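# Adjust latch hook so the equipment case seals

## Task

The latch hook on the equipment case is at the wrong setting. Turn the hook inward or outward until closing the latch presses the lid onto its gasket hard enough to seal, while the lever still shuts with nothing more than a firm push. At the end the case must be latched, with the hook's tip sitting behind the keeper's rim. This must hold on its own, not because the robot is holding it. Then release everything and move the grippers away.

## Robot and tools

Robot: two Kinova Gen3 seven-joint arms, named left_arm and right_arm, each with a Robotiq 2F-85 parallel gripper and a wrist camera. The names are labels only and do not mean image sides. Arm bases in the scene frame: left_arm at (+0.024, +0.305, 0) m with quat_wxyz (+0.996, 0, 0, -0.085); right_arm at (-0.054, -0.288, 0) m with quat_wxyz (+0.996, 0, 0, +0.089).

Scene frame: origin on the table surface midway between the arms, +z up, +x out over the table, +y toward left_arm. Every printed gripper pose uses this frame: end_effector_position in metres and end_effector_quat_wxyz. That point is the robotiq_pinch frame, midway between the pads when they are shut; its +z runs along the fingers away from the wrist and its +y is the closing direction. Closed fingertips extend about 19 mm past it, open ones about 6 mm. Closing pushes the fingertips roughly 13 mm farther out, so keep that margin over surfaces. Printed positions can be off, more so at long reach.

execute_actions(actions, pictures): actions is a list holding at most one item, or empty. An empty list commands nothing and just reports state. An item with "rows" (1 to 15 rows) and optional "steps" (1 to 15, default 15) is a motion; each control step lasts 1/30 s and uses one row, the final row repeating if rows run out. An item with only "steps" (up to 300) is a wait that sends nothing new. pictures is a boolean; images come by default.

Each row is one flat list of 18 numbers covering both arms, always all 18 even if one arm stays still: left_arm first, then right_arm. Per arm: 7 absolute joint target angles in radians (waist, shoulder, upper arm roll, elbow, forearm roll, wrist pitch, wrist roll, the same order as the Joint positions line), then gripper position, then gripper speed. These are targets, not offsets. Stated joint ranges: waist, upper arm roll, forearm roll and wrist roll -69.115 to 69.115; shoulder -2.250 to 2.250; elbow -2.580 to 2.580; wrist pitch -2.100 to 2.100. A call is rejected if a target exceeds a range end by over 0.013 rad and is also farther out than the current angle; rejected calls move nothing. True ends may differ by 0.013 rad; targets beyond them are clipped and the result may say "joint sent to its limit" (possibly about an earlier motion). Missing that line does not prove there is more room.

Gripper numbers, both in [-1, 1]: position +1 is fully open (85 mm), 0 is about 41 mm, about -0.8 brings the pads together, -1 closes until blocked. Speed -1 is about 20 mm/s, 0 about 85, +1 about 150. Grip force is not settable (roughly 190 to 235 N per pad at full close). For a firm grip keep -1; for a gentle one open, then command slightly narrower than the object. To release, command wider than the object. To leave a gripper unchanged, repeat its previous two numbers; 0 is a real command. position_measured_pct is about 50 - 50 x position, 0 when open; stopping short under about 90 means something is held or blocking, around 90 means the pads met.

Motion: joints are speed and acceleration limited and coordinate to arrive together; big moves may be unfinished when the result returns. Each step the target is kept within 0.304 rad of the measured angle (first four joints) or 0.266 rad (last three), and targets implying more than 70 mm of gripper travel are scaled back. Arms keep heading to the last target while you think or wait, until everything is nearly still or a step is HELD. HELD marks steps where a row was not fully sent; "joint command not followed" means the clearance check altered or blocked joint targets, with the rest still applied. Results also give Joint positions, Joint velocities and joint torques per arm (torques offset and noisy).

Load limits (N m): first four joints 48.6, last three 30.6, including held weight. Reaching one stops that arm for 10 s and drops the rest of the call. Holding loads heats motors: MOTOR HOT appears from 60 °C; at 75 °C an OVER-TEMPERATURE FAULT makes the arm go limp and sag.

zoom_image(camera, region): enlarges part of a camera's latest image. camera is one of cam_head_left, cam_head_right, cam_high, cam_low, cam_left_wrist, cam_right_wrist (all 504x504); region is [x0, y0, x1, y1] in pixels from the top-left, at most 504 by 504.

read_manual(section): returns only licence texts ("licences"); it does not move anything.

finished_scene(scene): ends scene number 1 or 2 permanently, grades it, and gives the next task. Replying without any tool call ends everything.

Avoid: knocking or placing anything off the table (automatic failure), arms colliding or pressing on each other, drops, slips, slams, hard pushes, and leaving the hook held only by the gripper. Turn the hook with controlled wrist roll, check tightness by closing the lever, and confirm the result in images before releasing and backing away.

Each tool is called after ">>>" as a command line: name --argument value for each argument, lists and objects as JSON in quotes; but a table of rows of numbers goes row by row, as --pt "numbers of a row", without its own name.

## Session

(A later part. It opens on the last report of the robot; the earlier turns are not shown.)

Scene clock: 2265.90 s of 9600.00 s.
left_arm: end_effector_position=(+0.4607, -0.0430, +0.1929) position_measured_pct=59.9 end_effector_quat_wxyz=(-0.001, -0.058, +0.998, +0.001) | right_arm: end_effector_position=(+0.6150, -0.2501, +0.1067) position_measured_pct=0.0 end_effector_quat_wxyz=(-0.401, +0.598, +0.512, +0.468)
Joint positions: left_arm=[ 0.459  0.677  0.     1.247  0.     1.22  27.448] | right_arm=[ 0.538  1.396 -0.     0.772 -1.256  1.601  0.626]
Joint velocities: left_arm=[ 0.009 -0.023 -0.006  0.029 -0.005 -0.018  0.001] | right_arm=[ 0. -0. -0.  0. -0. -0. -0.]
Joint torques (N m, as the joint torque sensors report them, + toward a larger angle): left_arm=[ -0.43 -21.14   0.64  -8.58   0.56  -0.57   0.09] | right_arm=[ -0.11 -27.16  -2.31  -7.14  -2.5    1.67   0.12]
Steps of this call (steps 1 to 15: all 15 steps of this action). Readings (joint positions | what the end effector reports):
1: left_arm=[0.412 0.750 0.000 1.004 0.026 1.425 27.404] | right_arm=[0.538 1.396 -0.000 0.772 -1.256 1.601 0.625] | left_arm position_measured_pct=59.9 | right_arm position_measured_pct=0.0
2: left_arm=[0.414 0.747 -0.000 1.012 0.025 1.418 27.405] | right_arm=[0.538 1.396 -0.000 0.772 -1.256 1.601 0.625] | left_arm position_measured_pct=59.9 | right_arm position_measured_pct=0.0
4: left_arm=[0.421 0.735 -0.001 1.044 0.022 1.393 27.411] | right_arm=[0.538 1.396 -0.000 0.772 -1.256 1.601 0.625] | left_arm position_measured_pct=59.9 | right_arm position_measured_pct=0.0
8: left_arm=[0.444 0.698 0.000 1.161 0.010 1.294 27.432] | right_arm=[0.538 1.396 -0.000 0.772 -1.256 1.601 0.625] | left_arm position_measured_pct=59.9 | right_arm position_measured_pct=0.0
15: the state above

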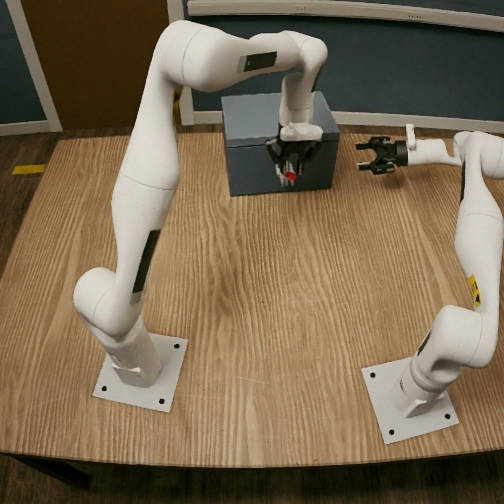

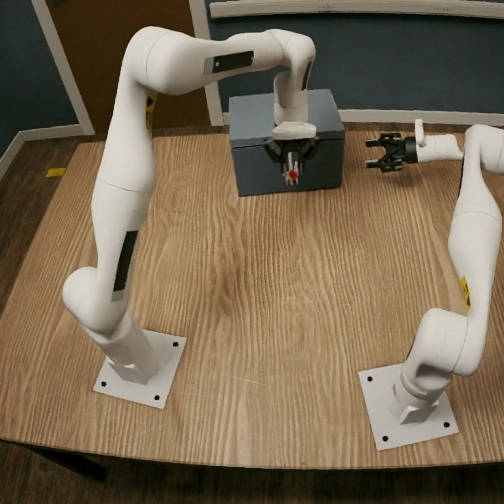

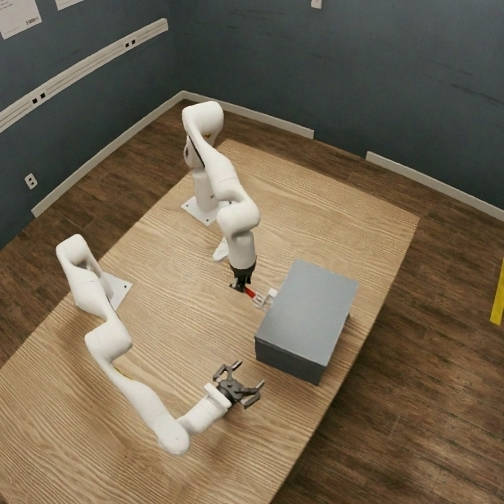

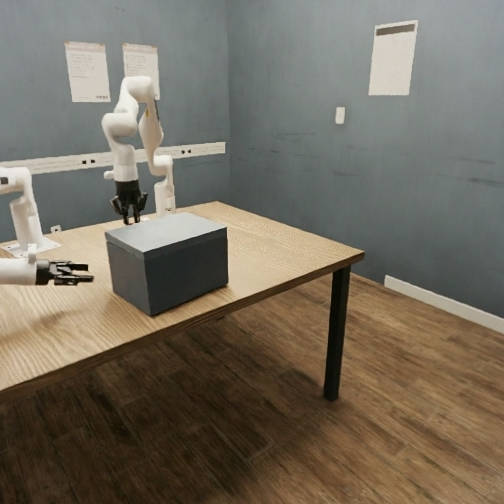

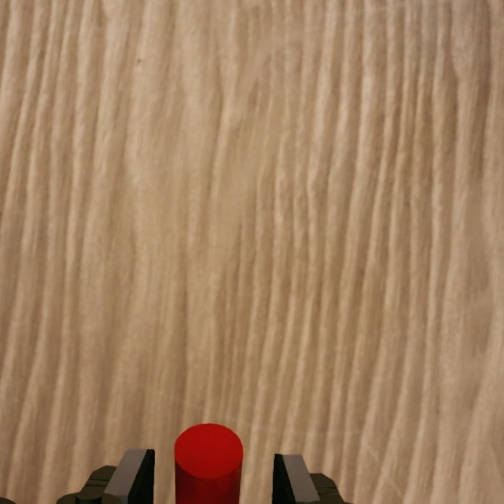

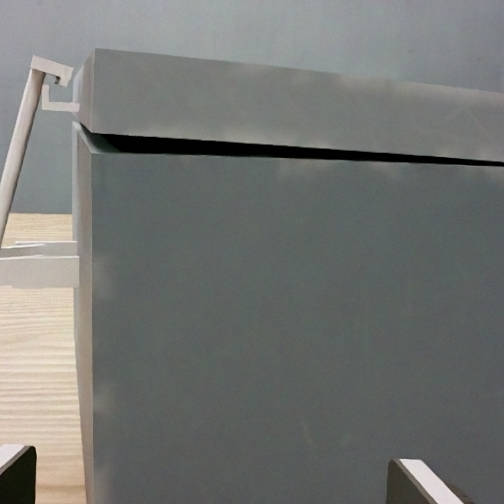

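>>> execute_actions --actions '[{"rows":[[0.399,0.8056,0,1.062,0.097,1.418,27.379,-0.2,0,0.5384,1.3958,0,0.7716,-1.2561,1.6008,0.6255,1,0]],"steps":13}]' --pictures false

>>> execute_actions --actions '[{"rows":[[0.3524,0.9038,0,0.9422,0.1765,1.5456,27.316,-0.2,0,0.5384,1.3958,0,0.7716,-1.2561,1.6008,0.6255,1,0]],"steps":15}]'

Scene clock: 2273.30 s of 9600.00 s.
left_arm: end_effector_position=(+0.4659, -0.0426, +0.1795) position_measured_pct=59.9 end_effector_quat_wxyz=(-0.084, -0.063, +0.994, +0.003) | right_arm: end_effector_position=(+0.6150, -0.2501, +0.1067) position_measured_pct=0.0 end_effector_quat_wxyz=(-0.401, +0.598, +0.512, +0.468)
Joint positions: left_arm=[ 0.401  0.8   -0.001  1.066  0.096  1.416 27.379] | right_arm=[ 0.538  1.396 -0.     0.772 -1.256  1.601  0.626]
Joint velocities: left_arm=[-0.014  0.027  0.01  -0.052  0.019  0.039 -0.01 ] | right_arm=[-0.001 -0.     0.    -0.    -0.     0.001  0.   ]
Joint torques (N m, as the joint torque sensors report them, + toward a larger angle): left_arm=[ -0.2  -23.43   0.77  -8.     0.5    0.4    0.34] | right_arm=[ -0.43 -27.45  -2.38  -7.21  -2.55   1.65   0.35]
Steps of this call (steps 1 to 15: the robot went on to your last target; steps 16 to 209: nothing new was sent; steps 210 to 222: all 13 steps of this action). Readings (joint positions | what the end effector reports):
210: left_arm=[0.460 0.675 0.000 1.248 0.000 1.220 27.448] | right_arm=[0.538 1.396 -0.000 0.772 -1.256 1.601 0.626] | left_arm position_measured_pct=59.9 | right_arm position_measured_pct=0.0
211: left_arm=[0.458 0.679 0.001 1.242 0.003 1.225 27.446] | right_arm=[0.538 1.396 -0.000 0.772 -1.256 1.601 0.625] | left_arm position_measured_pct=59.9 | right_arm position_measured_pct=0.0
213: left_arm=[0.448 0.701 0.001 1.214 0.017 1.254 27.436] | right_arm=[0.538 1.396 -0.000 0.772 -1.256 1.601 0.625] | left_arm position_measured_pct=59.9 | right_arm position_measured_pct=0.0
217: left_arm=[0.416 0.770 -0.000 1.116 0.069 1.360 27.399] | right_arm=[0.538 1.396 -0.000 0.772 -1.256 1.601 0.626] | left_arm position_measured_pct=59.9 | right_arm position_measured_pct=0.0
222: the state above

Scene clock: 2273.80 s of 9600.00 s.
left_arm: end_effector_position=(+0.4677, -0.0418, +0.1635) position_measured_pct=59.9 end_effector_quat_wxyz=(-0.151, -0.058, +0.987, -0.007) | right_arm: end_effector_position=(+0.6150, -0.2501, +0.1067) position_measured_pct=0.0 end_effector_quat_wxyz=(-0.401, +0.598, +0.512, +0.468)
Joint positions: left_arm=[ 0.353  0.902 -0.     0.943  0.176  1.545 27.316] | right_arm=[ 0.538  1.396 -0.     0.772 -1.256  1.601  0.625]
Joint velocities: left_arm=[-0.008  0.019 -0.001 -0.009  0.002  0.005 -0.001] | right_arm=[ 0.001 -0.001  0.     0.    -0.     0.    -0.   ]
Joint torques (N m, as the joint torque sensors report them, + toward a larger angle): left_arm=[ -0.72 -24.25   1.28  -8.12   1.02   0.74   0.26] | right_arm=[ -0.3  -27.01  -2.28  -7.18  -2.44   1.54   0.25]
Steps of this call (steps 1 to 15: all 15 steps of this action). Readings (joint positions | what the end effector reports):
1: left_arm=[0.400 0.803 -0.000 1.063 0.097 1.418 27.379] | right_arm=[0.538 1.396 -0.000 0.772 -1.256 1.601 0.626] | left_arm position_measured_pct=59.9 | right_arm position_measured_pct=0.0
2: left_arm=[0.397 0.809 0.001 1.056 0.101 1.424 27.376] | right_arm=[0.538 1.396 -0.000 0.772 -1.256 1.601 0.626] | left_arm position_measured_pct=59.9 | right_arm position_measured_pct=0.0
4: left_arm=[0.385 0.836 0.001 1.026 0.119 1.453 27.362] | right_arm=[0.538 1.396 -0.000 0.772 -1.256 1.601 0.626] | left_arm position_measured_pct=59.9 | right_arm position_measured_pct=0.0
8: left_arm=[0.359 0.889 -0.001 0.960 0.165 1.528 27.325] | right_arm=[0.538 1.396 -0.000 0.772 -1.256 1.601 0.625] | left_arm position_measured_pct=59.9 | right_arm position_measured_pct=0.0
15: the state above

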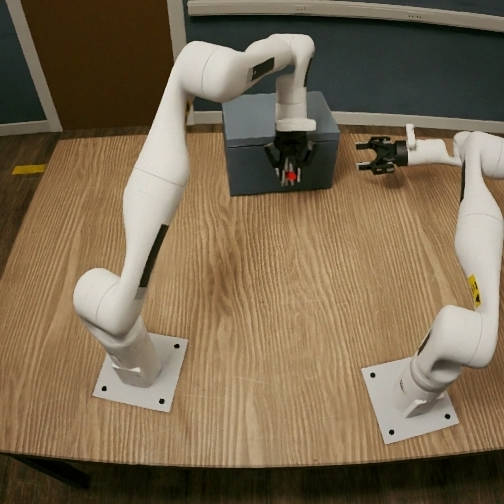

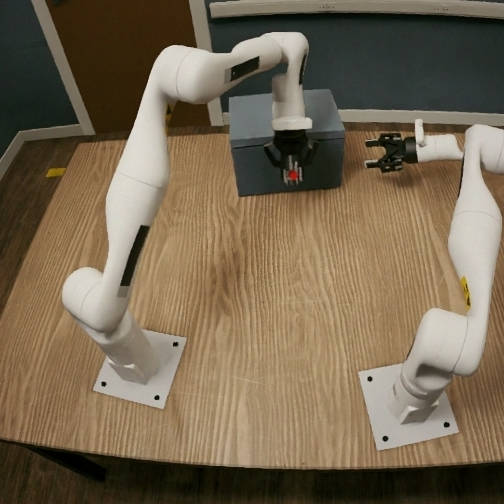

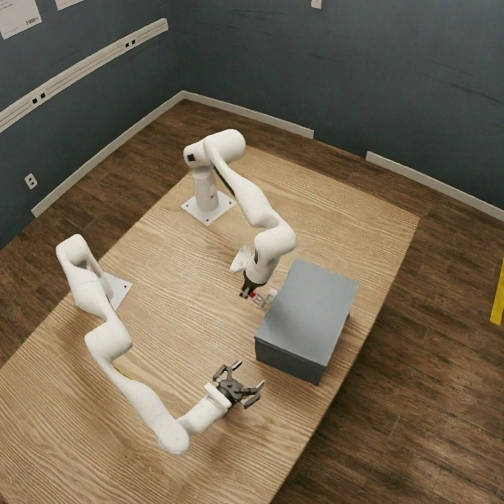

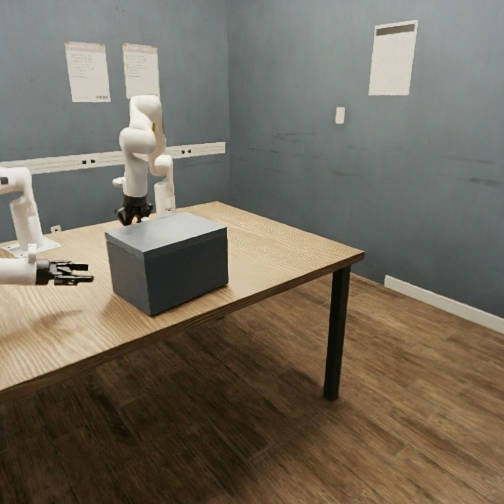

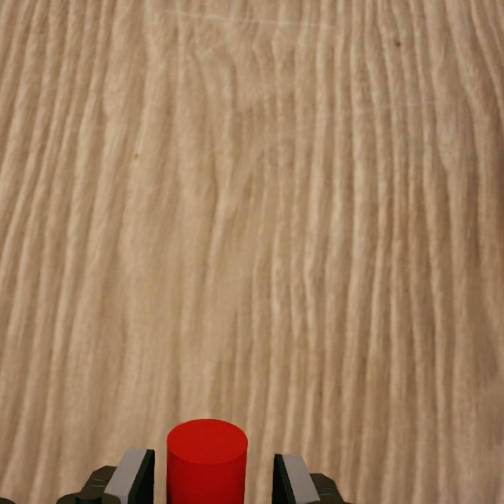

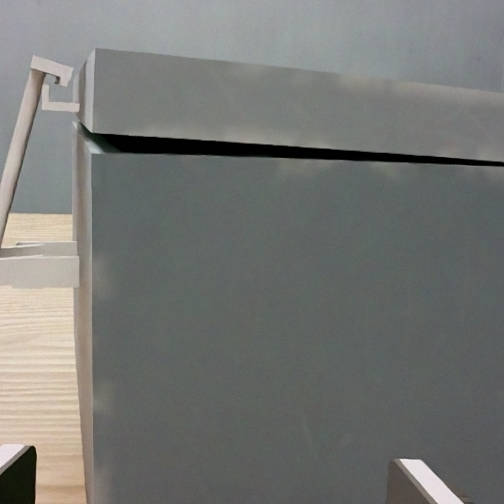

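>>> execute_actions --actions '[{"rows":[[0.3524,0.9038,0,0.9422,0.1765,1.5456,27.316,-0.62,-0.5,0.5384,1.3958,0,0.7716,-1.2561,1.6008,0.6255,1,0]],"steps":15}]' --pictures false

>>> execute_actions --actions '[{"rows":[[0.3524,0.9038,0,0.9422,0.1765,1.5456,27.316,-0.62,-0.5,0.5384,1.3958,0,0.7716,-1.2561,1.6008,0.6255,1,0]],"steps":5}]' --pictures false

>>> execute_actions --actions '[{"rows":[[0.3669,0.8698,0,1.0093,0.1582,1.4737,27.323,-0.62,-0.5,0.5384,1.3958,0,0.7716,-1.2561,1.6008,0.6255,1,0]],"steps":15}]'

Scene clock: 2286.63 s of 9600.00 s.
left_arm: end_effector_position=(+0.4682, -0.0433, +0.1631) position_measured_pct=75.4 end_effector_quat_wxyz=(-0.151, -0.057, +0.987, -0.008) | right_arm: end_effector_position=(+0.6150, -0.2501, +0.1067) position_measured_pct=0.0 end_effector_quat_wxyz=(-0.401, +0.598, +0.512, +0.468)
Joint positions: left_arm=[ 0.353  0.904  0.001  0.941  0.178  1.544 27.316] | right_arm=[ 0.538  1.396 -0.     0.772 -1.256  1.601  0.625]
Joint velocities: left_arm=[ 0.001 -0.002 -0.     0.    -0.     0.     0.   ] | right_arm=[ 0.002  0.     0.     0.     0.     0.001 -0.   ]
Joint torques (N m, as the joint torque sensors report them, + toward a larger angle): left_arm=[ -1.11 -24.18   0.15  -6.61   0.28   1.48   0.05] | right_arm=[ -0.04 -27.23  -2.12  -6.9   -2.38   1.64   0.29]
Steps of this call (steps 1 to 15: the robot went on to your last target; steps 16 to 370: nothing new was sent; steps 371 to 385: all 15 steps of this action). Readings (joint positions | what the end effector reports):
371: left_arm=[0.352 0.904 0.000 0.942 0.177 1.546 27.316] | right_arm=[0.538 1.396 -0.000 0.772 -1.256 1.601 0.625] | left_arm position_measured_pct=59.9 | right_arm position_measured_pct=0.0
372: left_arm=[0.352 0.904 -0.000 0.942 0.177 1.546 27.316] | right_arm=[0.538 1.396 -0.000 0.772 -1.256 1.601 0.626] | left_arm position_measured_pct=60.3 | right_arm position_measured_pct=0.0
374: left_arm=[0.352 0.904 -0.000 0.942 0.177 1.546 27.316] | right_arm=[0.538 1.396 -0.000 0.772 -1.256 1.601 0.626] | left_arm position_measured_pct=63.1 | right_arm position_measured_pct=0.0
378: left_arm=[0.353 0.904 0.001 0.941 0.178 1.544 27.316] | right_arm=[0.538 1.396 -0.000 0.772 -1.256 1.601 0.625] | left_arm position_measured_pct=69.8 | right_arm position_measured_pct=0.0
385: the state above

Scene clock: 2286.80 s of 9600.00 s.
left_arm: end_effector_position=(+0.4682, -0.0433, +0.1631) position_measured_pct=75.4 end_effector_quat_wxyz=(-0.151, -0.057, +0.987, -0.008) | right_arm: end_effector_position=(+0.6150, -0.2501, +0.1067) position_measured_pct=0.0 end_effector_quat_wxyz=(-0.401, +0.598, +0.512, +0.468)
Joint positions: left_arm=[ 0.353  0.904  0.001  0.941  0.178  1.544 27.316] | right_arm=[ 0.538  1.396 -0.     0.772 -1.256  1.601  0.625]
Joint velocities: left_arm=[-0.     0.002 -0.001 -0.     0.     0.     0.   ] | right_arm=[-0.    -0.001 -0.001  0.     0.001  0.001 -0.   ]
Joint torques (N m, as the joint torque sensors report them, + toward a larger angle): left_arm=[ -1.16 -23.89   0.21  -6.65   0.21   1.52   0.01] | right_arm=[ -0.17 -27.4   -2.48  -6.84  -2.51   1.82   0.3 ]
Steps of this call (steps 1 to 5: all 5 steps of this action). Readings (joint positions | what the end effector reports):
1: left_arm=[0.353 0.904 0.001 0.941 0.178 1.544 27.316] | right_arm=[0.538 1.396 -0.000 0.772 -1.256 1.601 0.625] | left_arm position_measured_pct=75.4 | right_arm position_measured_pct=0.0
2: left_arm=[0.353 0.904 0.001 0.941 0.178 1.544 27.316] | right_arm=[0.538 1.396 -0.000 0.772 -1.256 1.601 0.625] | left_arm position_measured_pct=75.4 | right_arm position_measured_pct=0.0
4: left_arm=[0.353 0.904 0.001 0.941 0.178 1.544 27.316] | right_arm=[0.538 1.396 -0.000 0.772 -1.256 1.601 0.626] | left_arm position_measured_pct=75.4 | right_arm position_measured_pct=0.0
5: the state above

Scene clock: 2287.30 s of 9600.00 s.
left_arm: end_effector_position=(+0.4659, -0.0436, +0.1599) position_measured_pct=75.4 end_effector_quat_wxyz=(-0.130, -0.057, +0.990, -0.008) | right_arm: end_effector_position=(+0.6150, -0.2501, +0.1067) position_measured_pct=0.0 end_effector_quat_wxyz=(-0.401, +0.598, +0.512, +0.468)
Joint positions: left_arm=[ 0.367  0.871  0.     1.008  0.159  1.472 27.323] | right_arm=[ 0.538  1.396 -0.     0.772 -1.256  1.601  0.626]
Joint velocities: left_arm=[ 0.    -0.002 -0.001  0.004 -0.001 -0.004  0.001] | right_arm=[-0.    -0.001 -0.     0.    -0.    -0.     0.   ]
Joint torques (N m, as the joint torque sensors report them, + toward a larger angle): left_arm=[ -0.79 -23.93   0.    -7.42   0.66   1.28   0.  ] | right_arm=[ -0.38 -26.72  -2.35  -7.02  -2.67   1.81   0.27]
Steps of this call (steps 1 to 15: all 15 steps of this action). Readings (joint positions | what the end effector reports):
1: left_arm=[0.354 0.903 0.001 0.942 0.178 1.542 27.316] | right_arm=[0.538 1.396 -0.000 0.772 -1.256 1.601 0.625] | left_arm position_measured_pct=75.4 | right_arm position_measured_pct=0.0
2: left_arm=[0.355 0.900 0.000 0.948 0.176 1.536 27.317] | right_arm=[0.538 1.396 -0.000 0.772 -1.256 1.601 0.626] | left_arm position_measured_pct=75.4 | right_arm position_measured_pct=0.0
4: left_arm=[0.360 0.887 -0.000 0.973 0.169 1.510 27.319] | right_arm=[0.538 1.396 -0.000 0.772 -1.256 1.601 0.626] | left_arm position_measured_pct=75.4 | right_arm position_measured_pct=0.0
8: left_arm=[0.366 0.874 0.001 1.003 0.160 1.478 27.323] | right_arm=[0.538 1.396 -0.000 0.772 -1.256 1.601 0.626] | left_arm position_measured_pct=75.4 | right_arm position_measured_pct=0.0
15: the state above

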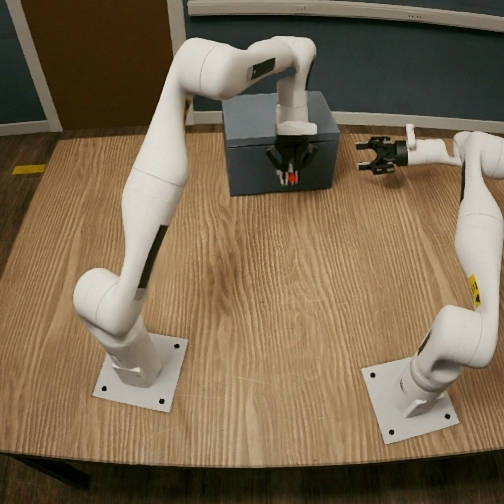

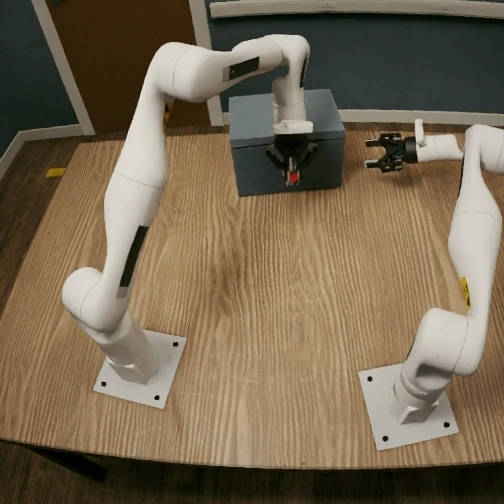

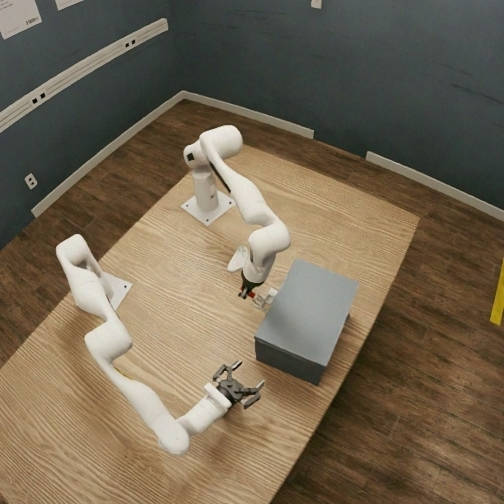

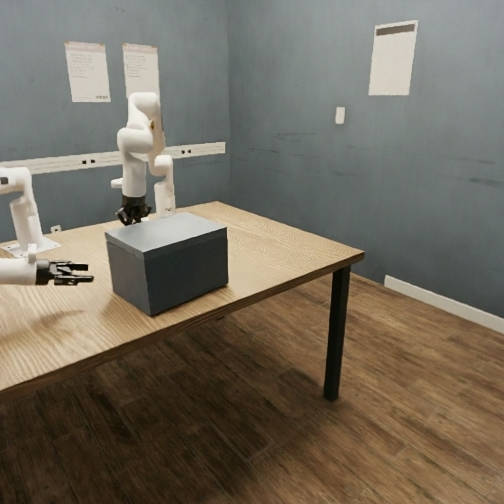

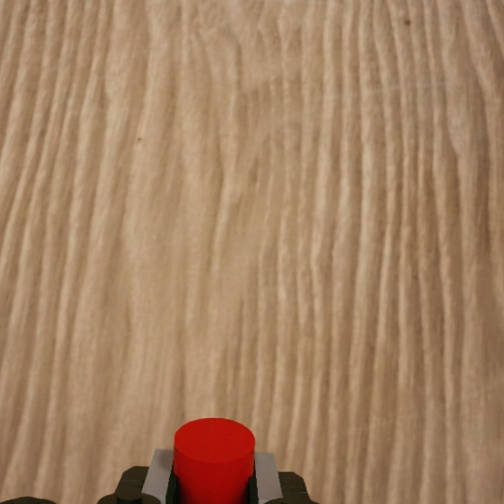

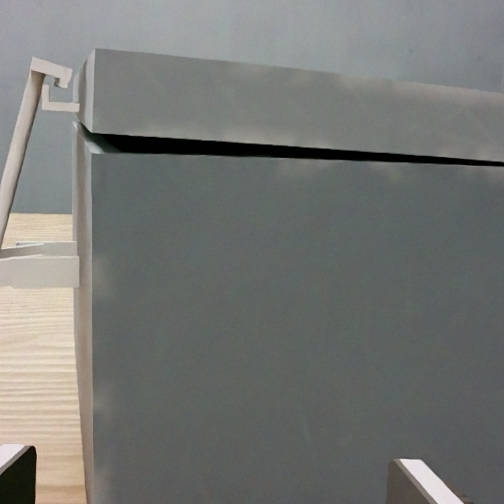

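>>> execute_actions --actions '[{"rows":[[0.4146,0.7852,0,1.1912,0.0881,1.2667,27.372,-0.62,-0.5,0.5384,1.3958,0,0.7716,-1.2561,1.6008,0.6255,1,0]],"steps":15}]'

>>> zoom_image --camera "cam_right_wrist" --region '[0, 30, 100, 130]'

Scene clock: 2293.13 s of 9600.00 s.
left_arm: end_effector_position=(+0.4597, -0.0444, +0.1494) position_measured_pct=75.4 end_effector_quat_wxyz=(-0.065, -0.057, +0.996, -0.005) | right_arm: end_effector_position=(+0.6150, -0.2501, +0.1067) position_measured_pct=0.0 end_effector_quat_wxyz=(-0.401, +0.598, +0.512, +0.468)
Joint positions: left_arm=[ 0.414  0.787  0.001  1.189  0.089  1.266 27.372] | right_arm=[ 0.538  1.396 -0.     0.772 -1.256  1.601  0.625]
Joint velocities: left_arm=[ 0.008 -0.011 -0.006  0.019 -0.006 -0.021  0.003] | right_arm=[-0.003  0.001 -0.     0.     0.    -0.     0.   ]
Joint torques (N m, as the joint torque sensors report them, + toward a larger angle): left_arm=[ -0.53 -23.04   0.03  -7.27   0.51   0.81   0.16] | right_arm=[  0.14 -27.04  -2.39  -7.15  -2.47   1.76   0.26]
Steps of this call (steps 1 to 15: the robot went on to your last target; steps 16 to 160: nothing new was sent; steps 161 to 175: all 15 steps of this action). Readings (joint positions | what the end effector reports):
161: left_arm=[0.368 0.870 0.000 1.009 0.159 1.471 27.323] | right_arm=[0.538 1.396 -0.000 0.772 -1.256 1.601 0.626] | left_arm position_measured_pct=75.4 | right_arm position_measured_pct=0.0
162: left_arm=[0.369 0.866 -0.000 1.015 0.156 1.464 27.325] | right_arm=[0.538 1.396 -0.000 0.772 -1.256 1.601 0.626] | left_arm position_measured_pct=75.4 | right_arm position_measured_pct=0.0
164: left_arm=[0.377 0.852 -0.001 1.043 0.146 1.434 27.332] | right_arm=[0.538 1.396 -0.000 0.772 -1.256 1.601 0.626] | left_arm position_measured_pct=75.4 | right_arm position_measured_pct=0.0
168: left_arm=[0.402 0.808 0.000 1.141 0.108 1.323 27.359] | right_arm=[0.538 1.396 -0.000 0.772 -1.256 1.601 0.625] | left_arm position_measured_pct=75.4 | right_arm position_measured_pct=0.0
175: the state above

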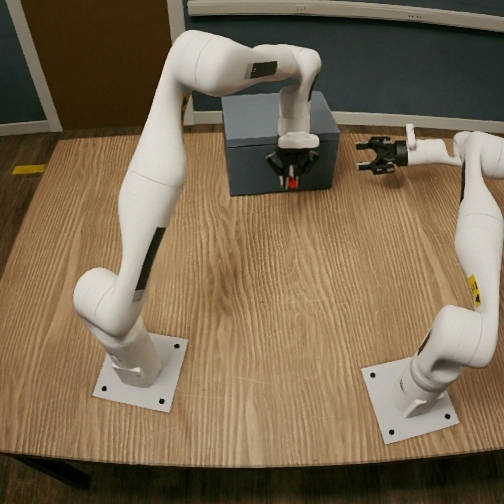

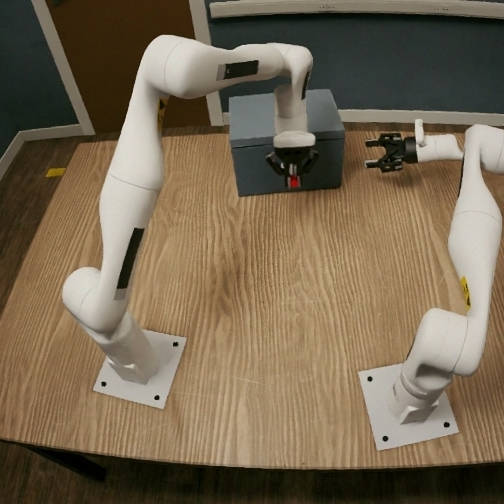

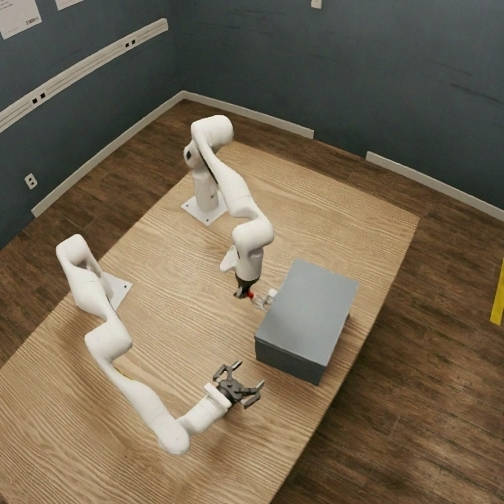

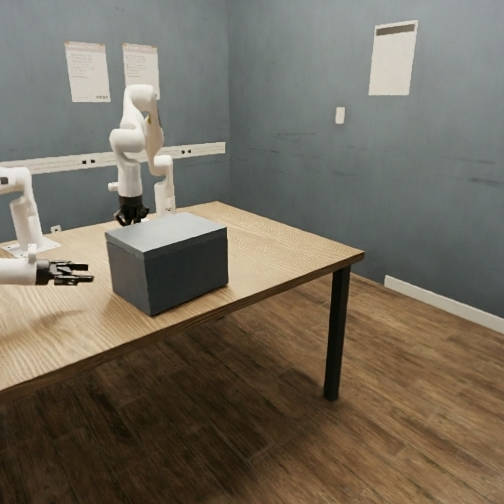

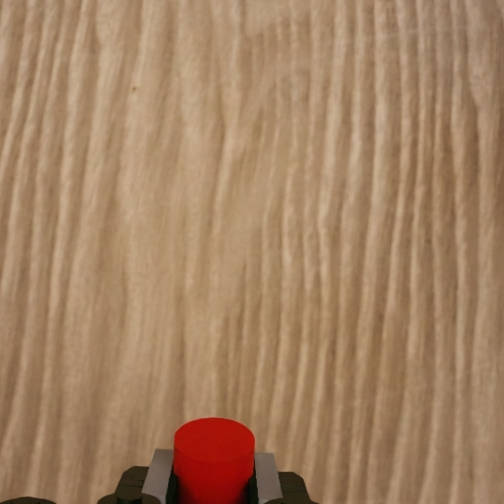

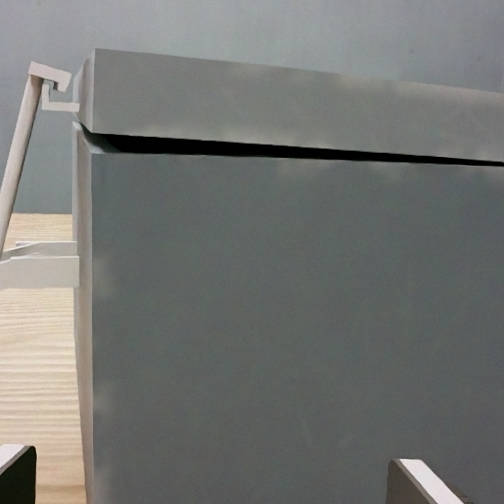

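Region (0, 30, 100, 130) of cam_right_wrist's 504x504 image, scaled by 5.040.

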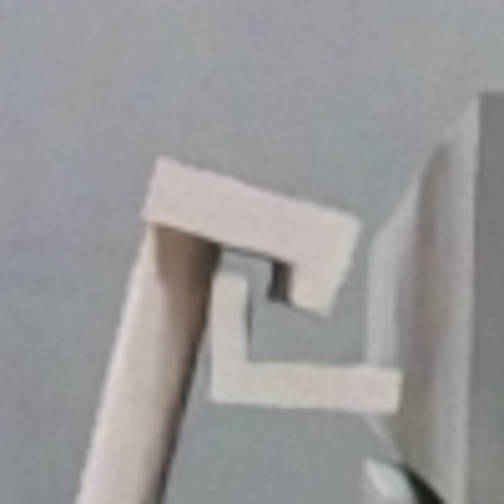

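The tip is now dropping behind the rim. Continuing down to +15°.

>>> execute_actions --actions '[{"rows":[[0.4674,0.7215,0,1.350,0,1.0701,27.455,-0.62,-0.5,0.5384,1.3958,0,0.7716,-1.2561,1.6008,0.6255,1,0]],"steps":15}]'

>>> zoom_image --camera "cam_right_wrist" --region '[0, 30, 100, 130]'

Scene clock: 2297.53 s of 9600.00 s.
left_arm: end_effector_position=(+0.4550, -0.0451, +0.1385) position_measured_pct=75.4 end_effector_quat_wxyz=(+0.000, -0.057, +0.998, -0.001) | right_arm: end_effector_position=(+0.6150, -0.2501, +0.1067) position_measured_pct=0.0 end_effector_quat_wxyz=(-0.401, +0.598, +0.512, +0.468)
Joint positions: left_arm=[ 0.467  0.723  0.001  1.348  0.001  1.07  27.455] | right_arm=[ 0.538  1.396 -0.     0.772 -1.256  1.601  0.625]
Joint velocities: left_arm=[ 0.006 -0.007 -0.005  0.013 -0.004 -0.016  0.004] | right_arm=[ 0.    -0.001 -0.001 -0.     0.    -0.    -0.   ]
Joint torques (N m, as the joint torque sensors report them, + toward a larger angle): left_arm=[ -0.79 -21.68  -0.1   -7.14  -0.13   0.61  -0.38] | right_arm=[ -0.44 -26.71  -2.54  -7.13  -2.46   1.64   0.  ]
Steps of this call (steps 1 to 15: the robot went on to your last target; steps 16 to 117: nothing new was sent; steps 118 to 132: all 15 steps of this action). Readings (joint positions | what the end effector reports):
118: left_arm=[0.416 0.785 0.000 1.191 0.088 1.264 27.373] | right_arm=[0.538 1.396 -0.000 0.772 -1.256 1.601 0.626] | left_arm position_measured_pct=75.4 | right_arm position_measured_pct=0.0
119: left_arm=[0.418 0.782 -0.000 1.197 0.085 1.257 27.375] | right_arm=[0.538 1.396 -0.000 0.772 -1.256 1.601 0.626] | left_arm position_measured_pct=75.4 | right_arm position_measured_pct=0.0
121: left_arm=[0.428 0.770 -0.001 1.224 0.071 1.224 27.389] | right_arm=[0.538 1.396 -0.000 0.772 -1.256 1.601 0.625] | left_arm position_measured_pct=75.4 | right_arm position_measured_pct=0.0
125: left_arm=[0.456 0.736 0.001 1.313 0.021 1.114 27.437] | right_arm=[0.538 1.396 -0.000 0.772 -1.256 1.601 0.625] | left_arm position_measured_pct=75.4 | right_arm position_measured_pct=0.0
132: the state above

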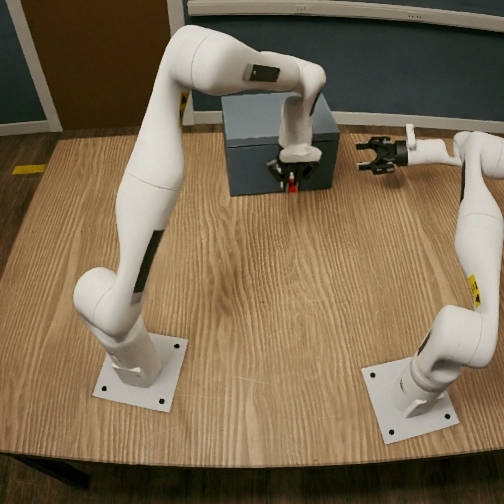

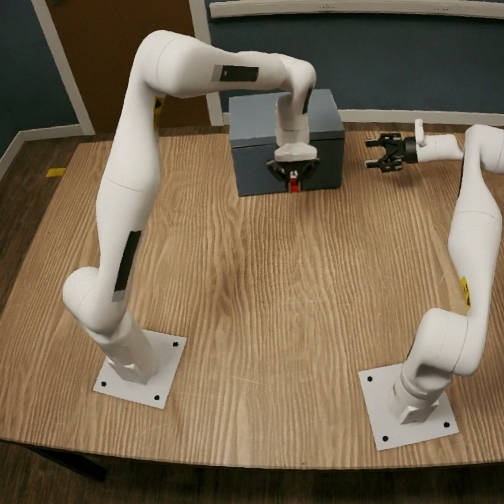

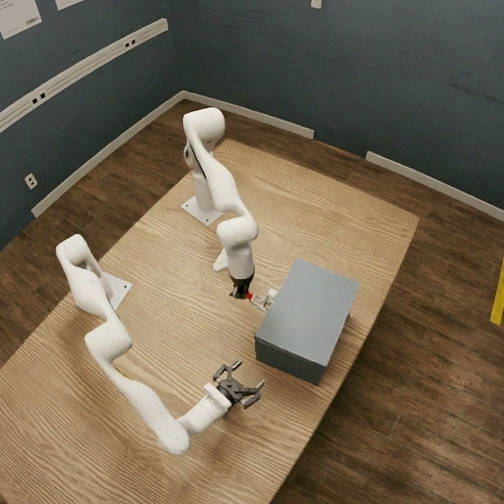

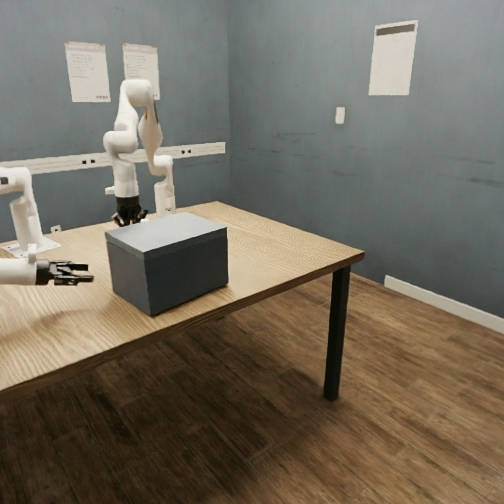

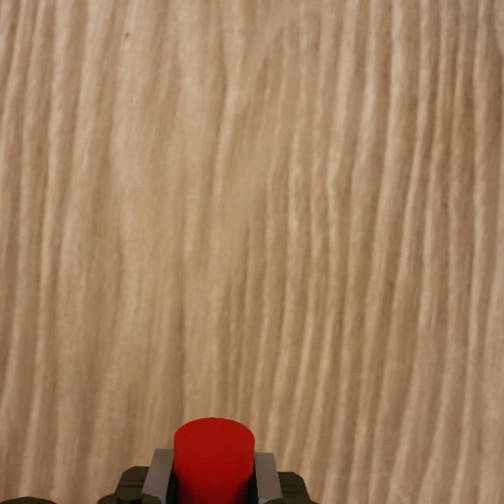

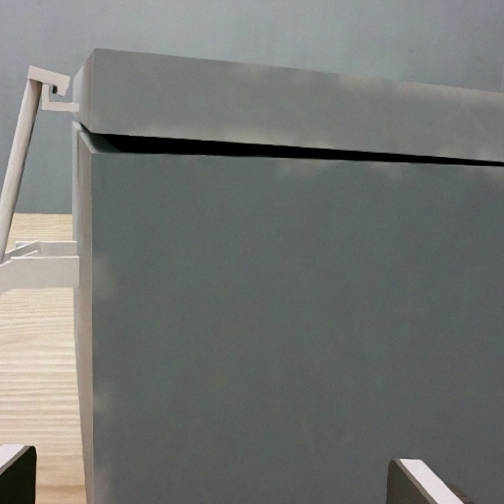

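Region (0, 30, 100, 130) of cam_right_wrist's 504x504 image, scaled by 5.040.

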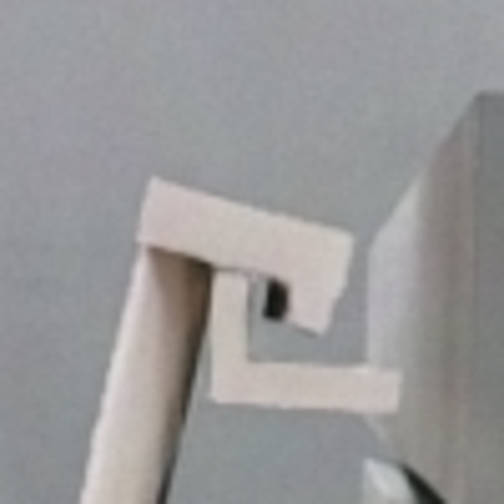

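>>> execute_actions --actions '[{"rows":[[0.4674,0.7215,0,1.350,0,1.0701,27.455,-0.2,0,0.5384,1.3958,0,0.7716,-1.2561,1.6008,0.6255,1,0]],"steps":9}]' --pictures false

>>> execute_actions --actions '[{"rows":[[0.419,0.806,0,1.200,0.0805,1.244,27.389,-0.2,0,0.5384,1.3958,0,0.7716,-1.2561,1.6008,0.6255,1,0]],"steps":13}]' --pictures false

>>> execute_actions --actions '[{"rows":[[0.3705,0.890,0,1.0505,0.161,1.418,27.322,-0.2,0,0.5384,1.3958,0,0.7716,-1.2561,1.6008,0.6255,1,0]],"steps":15}]' --pictures false

>>> execute_actions --actions '[{"rows":[[0.3705,0.890,0,1.0505,0.161,1.418,27.322,-0.62,-0.5,0.5384,1.3958,0,0.7716,-1.2561,1.6008,0.6255,1,0]],"steps":15}]'

Scene clock: 2310.80 s of 9600.00 s.
left_arm: end_effector_position=(+0.4547, -0.0440, +0.1385) position_measured_pct=60.7 end_effector_quat_wxyz=(-0.000, -0.057, +0.998, +0.000) | right_arm: end_effector_position=(+0.6150, -0.2501, +0.1067) position_measured_pct=0.0 end_effector_quat_wxyz=(-0.401, +0.598, +0.512, +0.468)
Joint positions: left_arm=[ 0.467  0.722 -0.     1.35  -0.     1.07  27.455] | right_arm=[ 0.538  1.396 -0.     0.772 -1.256  1.601  0.626]
Joint velocities: left_arm=[-0.002  0.    -0.     0.     0.    -0.    -0.   ] | right_arm=[ 0.002 -0.     0.001  0.     0.    -0.001  0.   ]
Joint torques (N m, as the joint torque sensors report them, + toward a larger angle): left_arm=[ -0.67 -21.83   0.51  -7.97   0.33  -0.12   0.29] | right_arm=[ -0.36 -27.05  -2.27  -7.41  -2.61   1.75   0.07]
Steps of this call (steps 1 to 15: the robot went on to your last target; steps 16 to 389: nothing new was sent; steps 390 to 398: all 9 steps of this action). Readings (joint positions | what the end effector reports):
390: left_arm=[0.468 0.722 0.000 1.349 0.001 1.068 27.456] | right_arm=[0.538 1.396 -0.000 0.772 -1.256 1.601 0.626] | left_arm position_measured_pct=75.4 | right_arm position_measured_pct=0.0
391: left_arm=[0.468 0.722 0.000 1.349 0.001 1.068 27.455] | right_arm=[0.538 1.396 -0.000 0.772 -1.256 1.601 0.625] | left_arm position_measured_pct=75.4 | right_arm position_measured_pct=0.0
393: left_arm=[0.468 0.722 0.000 1.349 0.000 1.069 27.455] | right_arm=[0.538 1.396 -0.000 0.772 -1.256 1.601 0.626] | left_arm position_measured_pct=70.6 | right_arm position_measured_pct=0.0
397: left_arm=[0.467 0.722 -0.000 1.350 -0.000 1.070 27.455] | right_arm=[0.538 1.396 -0.000 0.772 -1.256 1.601 0.625] | left_arm position_measured_pct=61.5 | right_arm position_measured_pct=0.0
398: the state above

Scene clock: 2311.23 s of 9600.00 s.
left_arm: end_effector_position=(+0.4588, -0.0439, +0.1363) position_measured_pct=59.9 end_effector_quat_wxyz=(-0.065, -0.063, +0.996, +0.002) | right_arm: end_effector_position=(+0.6150, -0.2501, +0.1067) position_measured_pct=0.0 end_effector_quat_wxyz=(-0.401, +0.598, +0.512, +0.468)
Joint positions: left_arm=[ 0.421  0.803 -0.     1.202  0.08   1.243 27.389] | right_arm=[ 0.538  1.396 -0.     0.772 -1.256  1.601  0.626]
Joint velocities: left_arm=[-0.012  0.024  0.004 -0.031  0.008  0.02  -0.006] | right_arm=[-0.     0.    -0.001 -0.    -0.    -0.     0.   ]
Joint torques (N m, as the joint torque sensors report them, + toward a larger angle): left_arm=[  0.11 -22.25   0.65  -7.34   0.75  -0.29   0.27] | right_arm=[ -0.17 -27.06  -2.47  -7.2   -2.55   1.72   0.08]
Steps of this call (steps 1 to 13: all 13 steps of this action). Readings (joint positions | what the end effector reports):
1: left_arm=[0.467 0.722 0.000 1.349 0.000 1.071 27.455] | right_arm=[0.538 1.396 -0.000 0.772 -1.256 1.601 0.625] | left_arm position_measured_pct=60.3 | right_arm position_measured_pct=0.0
2: left_arm=[0.465 0.726 0.001 1.343 0.003 1.077 27.453] | right_arm=[0.538 1.396 -0.000 0.772 -1.256 1.601 0.625] | left_arm position_measured_pct=60.3 | right_arm position_measured_pct=0.0
4: left_arm=[0.455 0.744 0.001 1.315 0.017 1.108 27.441] | right_arm=[0.538 1.396 -0.000 0.772 -1.256 1.601 0.625] | left_arm position_measured_pct=59.9 | right_arm position_measured_pct=0.0
8: left_arm=[0.429 0.789 -0.001 1.232 0.064 1.208 27.402] | right_arm=[0.538 1.396 -0.000 0.772 -1.256 1.601 0.626] | left_arm position_measured_pct=59.9 | right_arm position_measured_pct=0.0
13: the state above

Scene clock: 2311.73 s of 9600.00 s.
left_arm: end_effector_position=(+0.4616, -0.0438, +0.1367) position_measured_pct=59.9 end_effector_quat_wxyz=(-0.132, -0.059, +0.989, -0.006) | right_arm: end_effector_position=(+0.6150, -0.2501, +0.1067) position_measured_pct=0.0 end_effector_quat_wxyz=(-0.401, +0.598, +0.512, +0.468)
Joint positions: left_arm=[ 0.371  0.888 -0.     1.051  0.161  1.417 27.322] | right_arm=[ 0.538  1.396 -0.     0.772 -1.256  1.601  0.626]
Joint velocities: left_arm=[-0.009  0.017 -0.    -0.011  0.002  0.008 -0.003] | right_arm=[ 0.001  0.001  0.    -0.    -0.    -0.     0.   ]
Joint torques (N m, as the joint torque sensors report them, + toward a larger angle): left_arm=[ -0.46 -24.04   0.43  -7.96   0.94   0.25   0.35] | right_arm=[ -0.25 -27.09  -2.37  -7.48  -2.46   1.62   0.22]
Steps of this call (steps 1 to 15: all 15 steps of this action). Readings (joint positions | what the end effector reports):
1: left_arm=[0.420 0.804 0.000 1.200 0.081 1.244 27.389] | right_arm=[0.538 1.396 -0.000 0.772 -1.256 1.601 0.626] | left_arm position_measured_pct=59.9 | right_arm position_measured_pct=0.0
2: left_arm=[0.417 0.809 0.001 1.194 0.084 1.251 27.387] | right_arm=[0.538 1.396 -0.000 0.772 -1.256 1.601 0.625] | left_arm position_measured_pct=59.9 | right_arm position_measured_pct=0.0
4: left_arm=[0.407 0.827 0.001 1.165 0.098 1.282 27.375] | right_arm=[0.538 1.396 -0.000 0.772 -1.256 1.601 0.625] | left_arm position_measured_pct=59.9 | right_arm position_measured_pct=0.0
8: left_arm=[0.380 0.873 -0.001 1.082 0.145 1.383 27.335] | right_arm=[0.538 1.396 -0.000 0.772 -1.256 1.601 0.625] | left_arm position_measured_pct=59.9 | right_arm position_measured_pct=0.0
15: the state above

Scene clock: 2312.23 s of 9600.00 s.
left_arm: end_effector_position=(+0.4619, -0.0442, +0.1361) position_measured_pct=75.4 end_effector_quat_wxyz=(-0.132, -0.059, +0.989, -0.007) | right_arm: end_effector_position=(+0.6150, -0.2501, +0.1067) position_measured_pct=0.0 end_effector_quat_wxyz=(-0.401, +0.598, +0.512, +0.468)
Joint positions: left_arm=[ 0.371  0.89   0.     1.05   0.162  1.417 27.322] | right_arm=[ 0.538  1.396 -0.     0.772 -1.256  1.601  0.626]
Joint velocities: left_arm=[-0.    -0.    -0.001  0.    -0.    -0.     0.   ] | right_arm=[-0.    -0.001  0.     0.    -0.    -0.     0.   ]
Joint torques (N m, as the joint torque sensors report them, + toward a larger angle): left_arm=[ -0.44 -23.59   0.42  -7.33   0.69   0.77   0.19] | right_arm=[ -0.31 -27.07  -2.38  -7.11  -2.51   1.58   0.29]
Steps of this call (steps 1 to 15: all 15 steps of this action). Readings (joint positions | what the end effector reports):
1: left_arm=[0.371 0.889 -0.000 1.051 0.161 1.418 27.322] | right_arm=[0.538 1.396 -0.000 0.772 -1.256 1.601 0.626] | left_arm position_measured_pct=59.9 | right_arm position_measured_pct=0.0
2: left_arm=[0.371 0.889 -0.000 1.051 0.161 1.418 27.322] | right_arm=[0.538 1.396 -0.000 0.772 -1.256 1.601 0.625] | left_arm position_measured_pct=60.3 | right_arm position_measured_pct=0.0
4: left_arm=[0.371 0.889 -0.000 1.051 0.161 1.418 27.322] | right_arm=[0.538 1.396 -0.000 0.772 -1.256 1.601 0.626] | left_arm position_measured_pct=63.1 | right_arm position_measured_pct=0.0
8: left_arm=[0.371 0.890 0.000 1.050 0.161 1.418 27.322] | right_arm=[0.538 1.396 -0.000 0.772 -1.256 1.601 0.625] | left_arm position_measured_pct=69.8 | right_arm position_measured_pct=0.0
15: the state above

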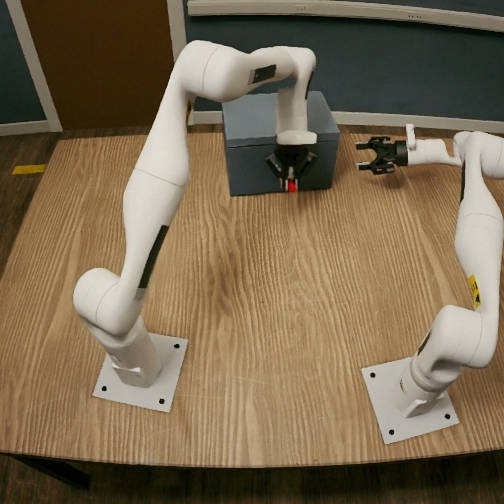

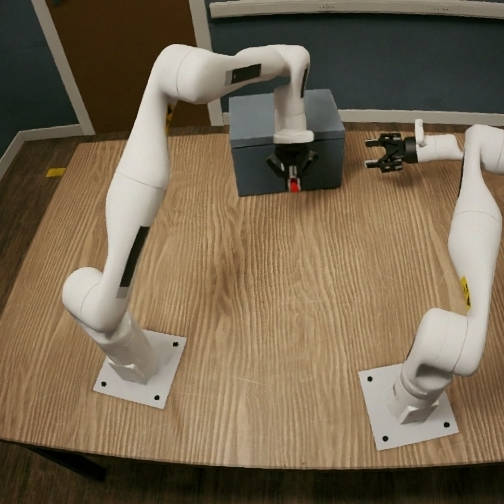

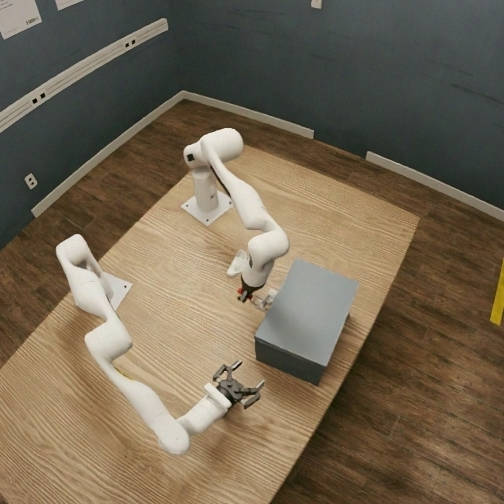

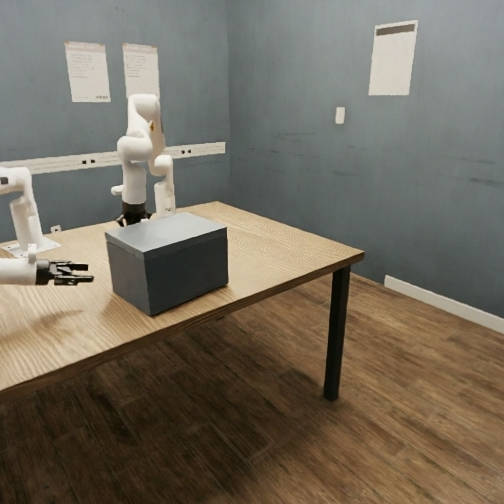

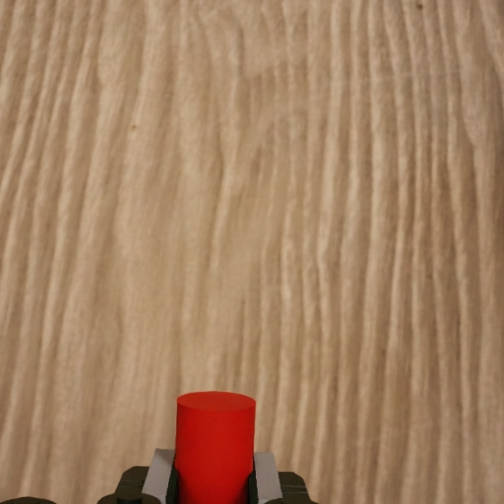

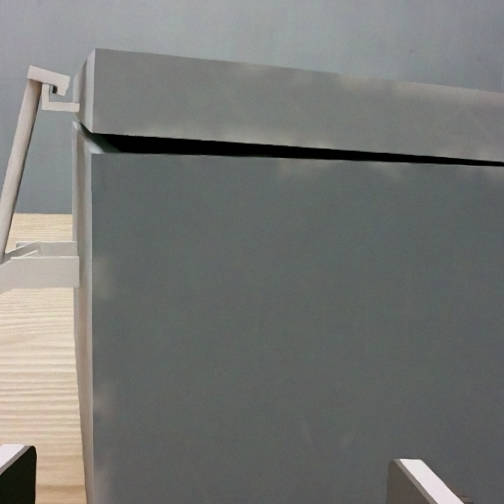

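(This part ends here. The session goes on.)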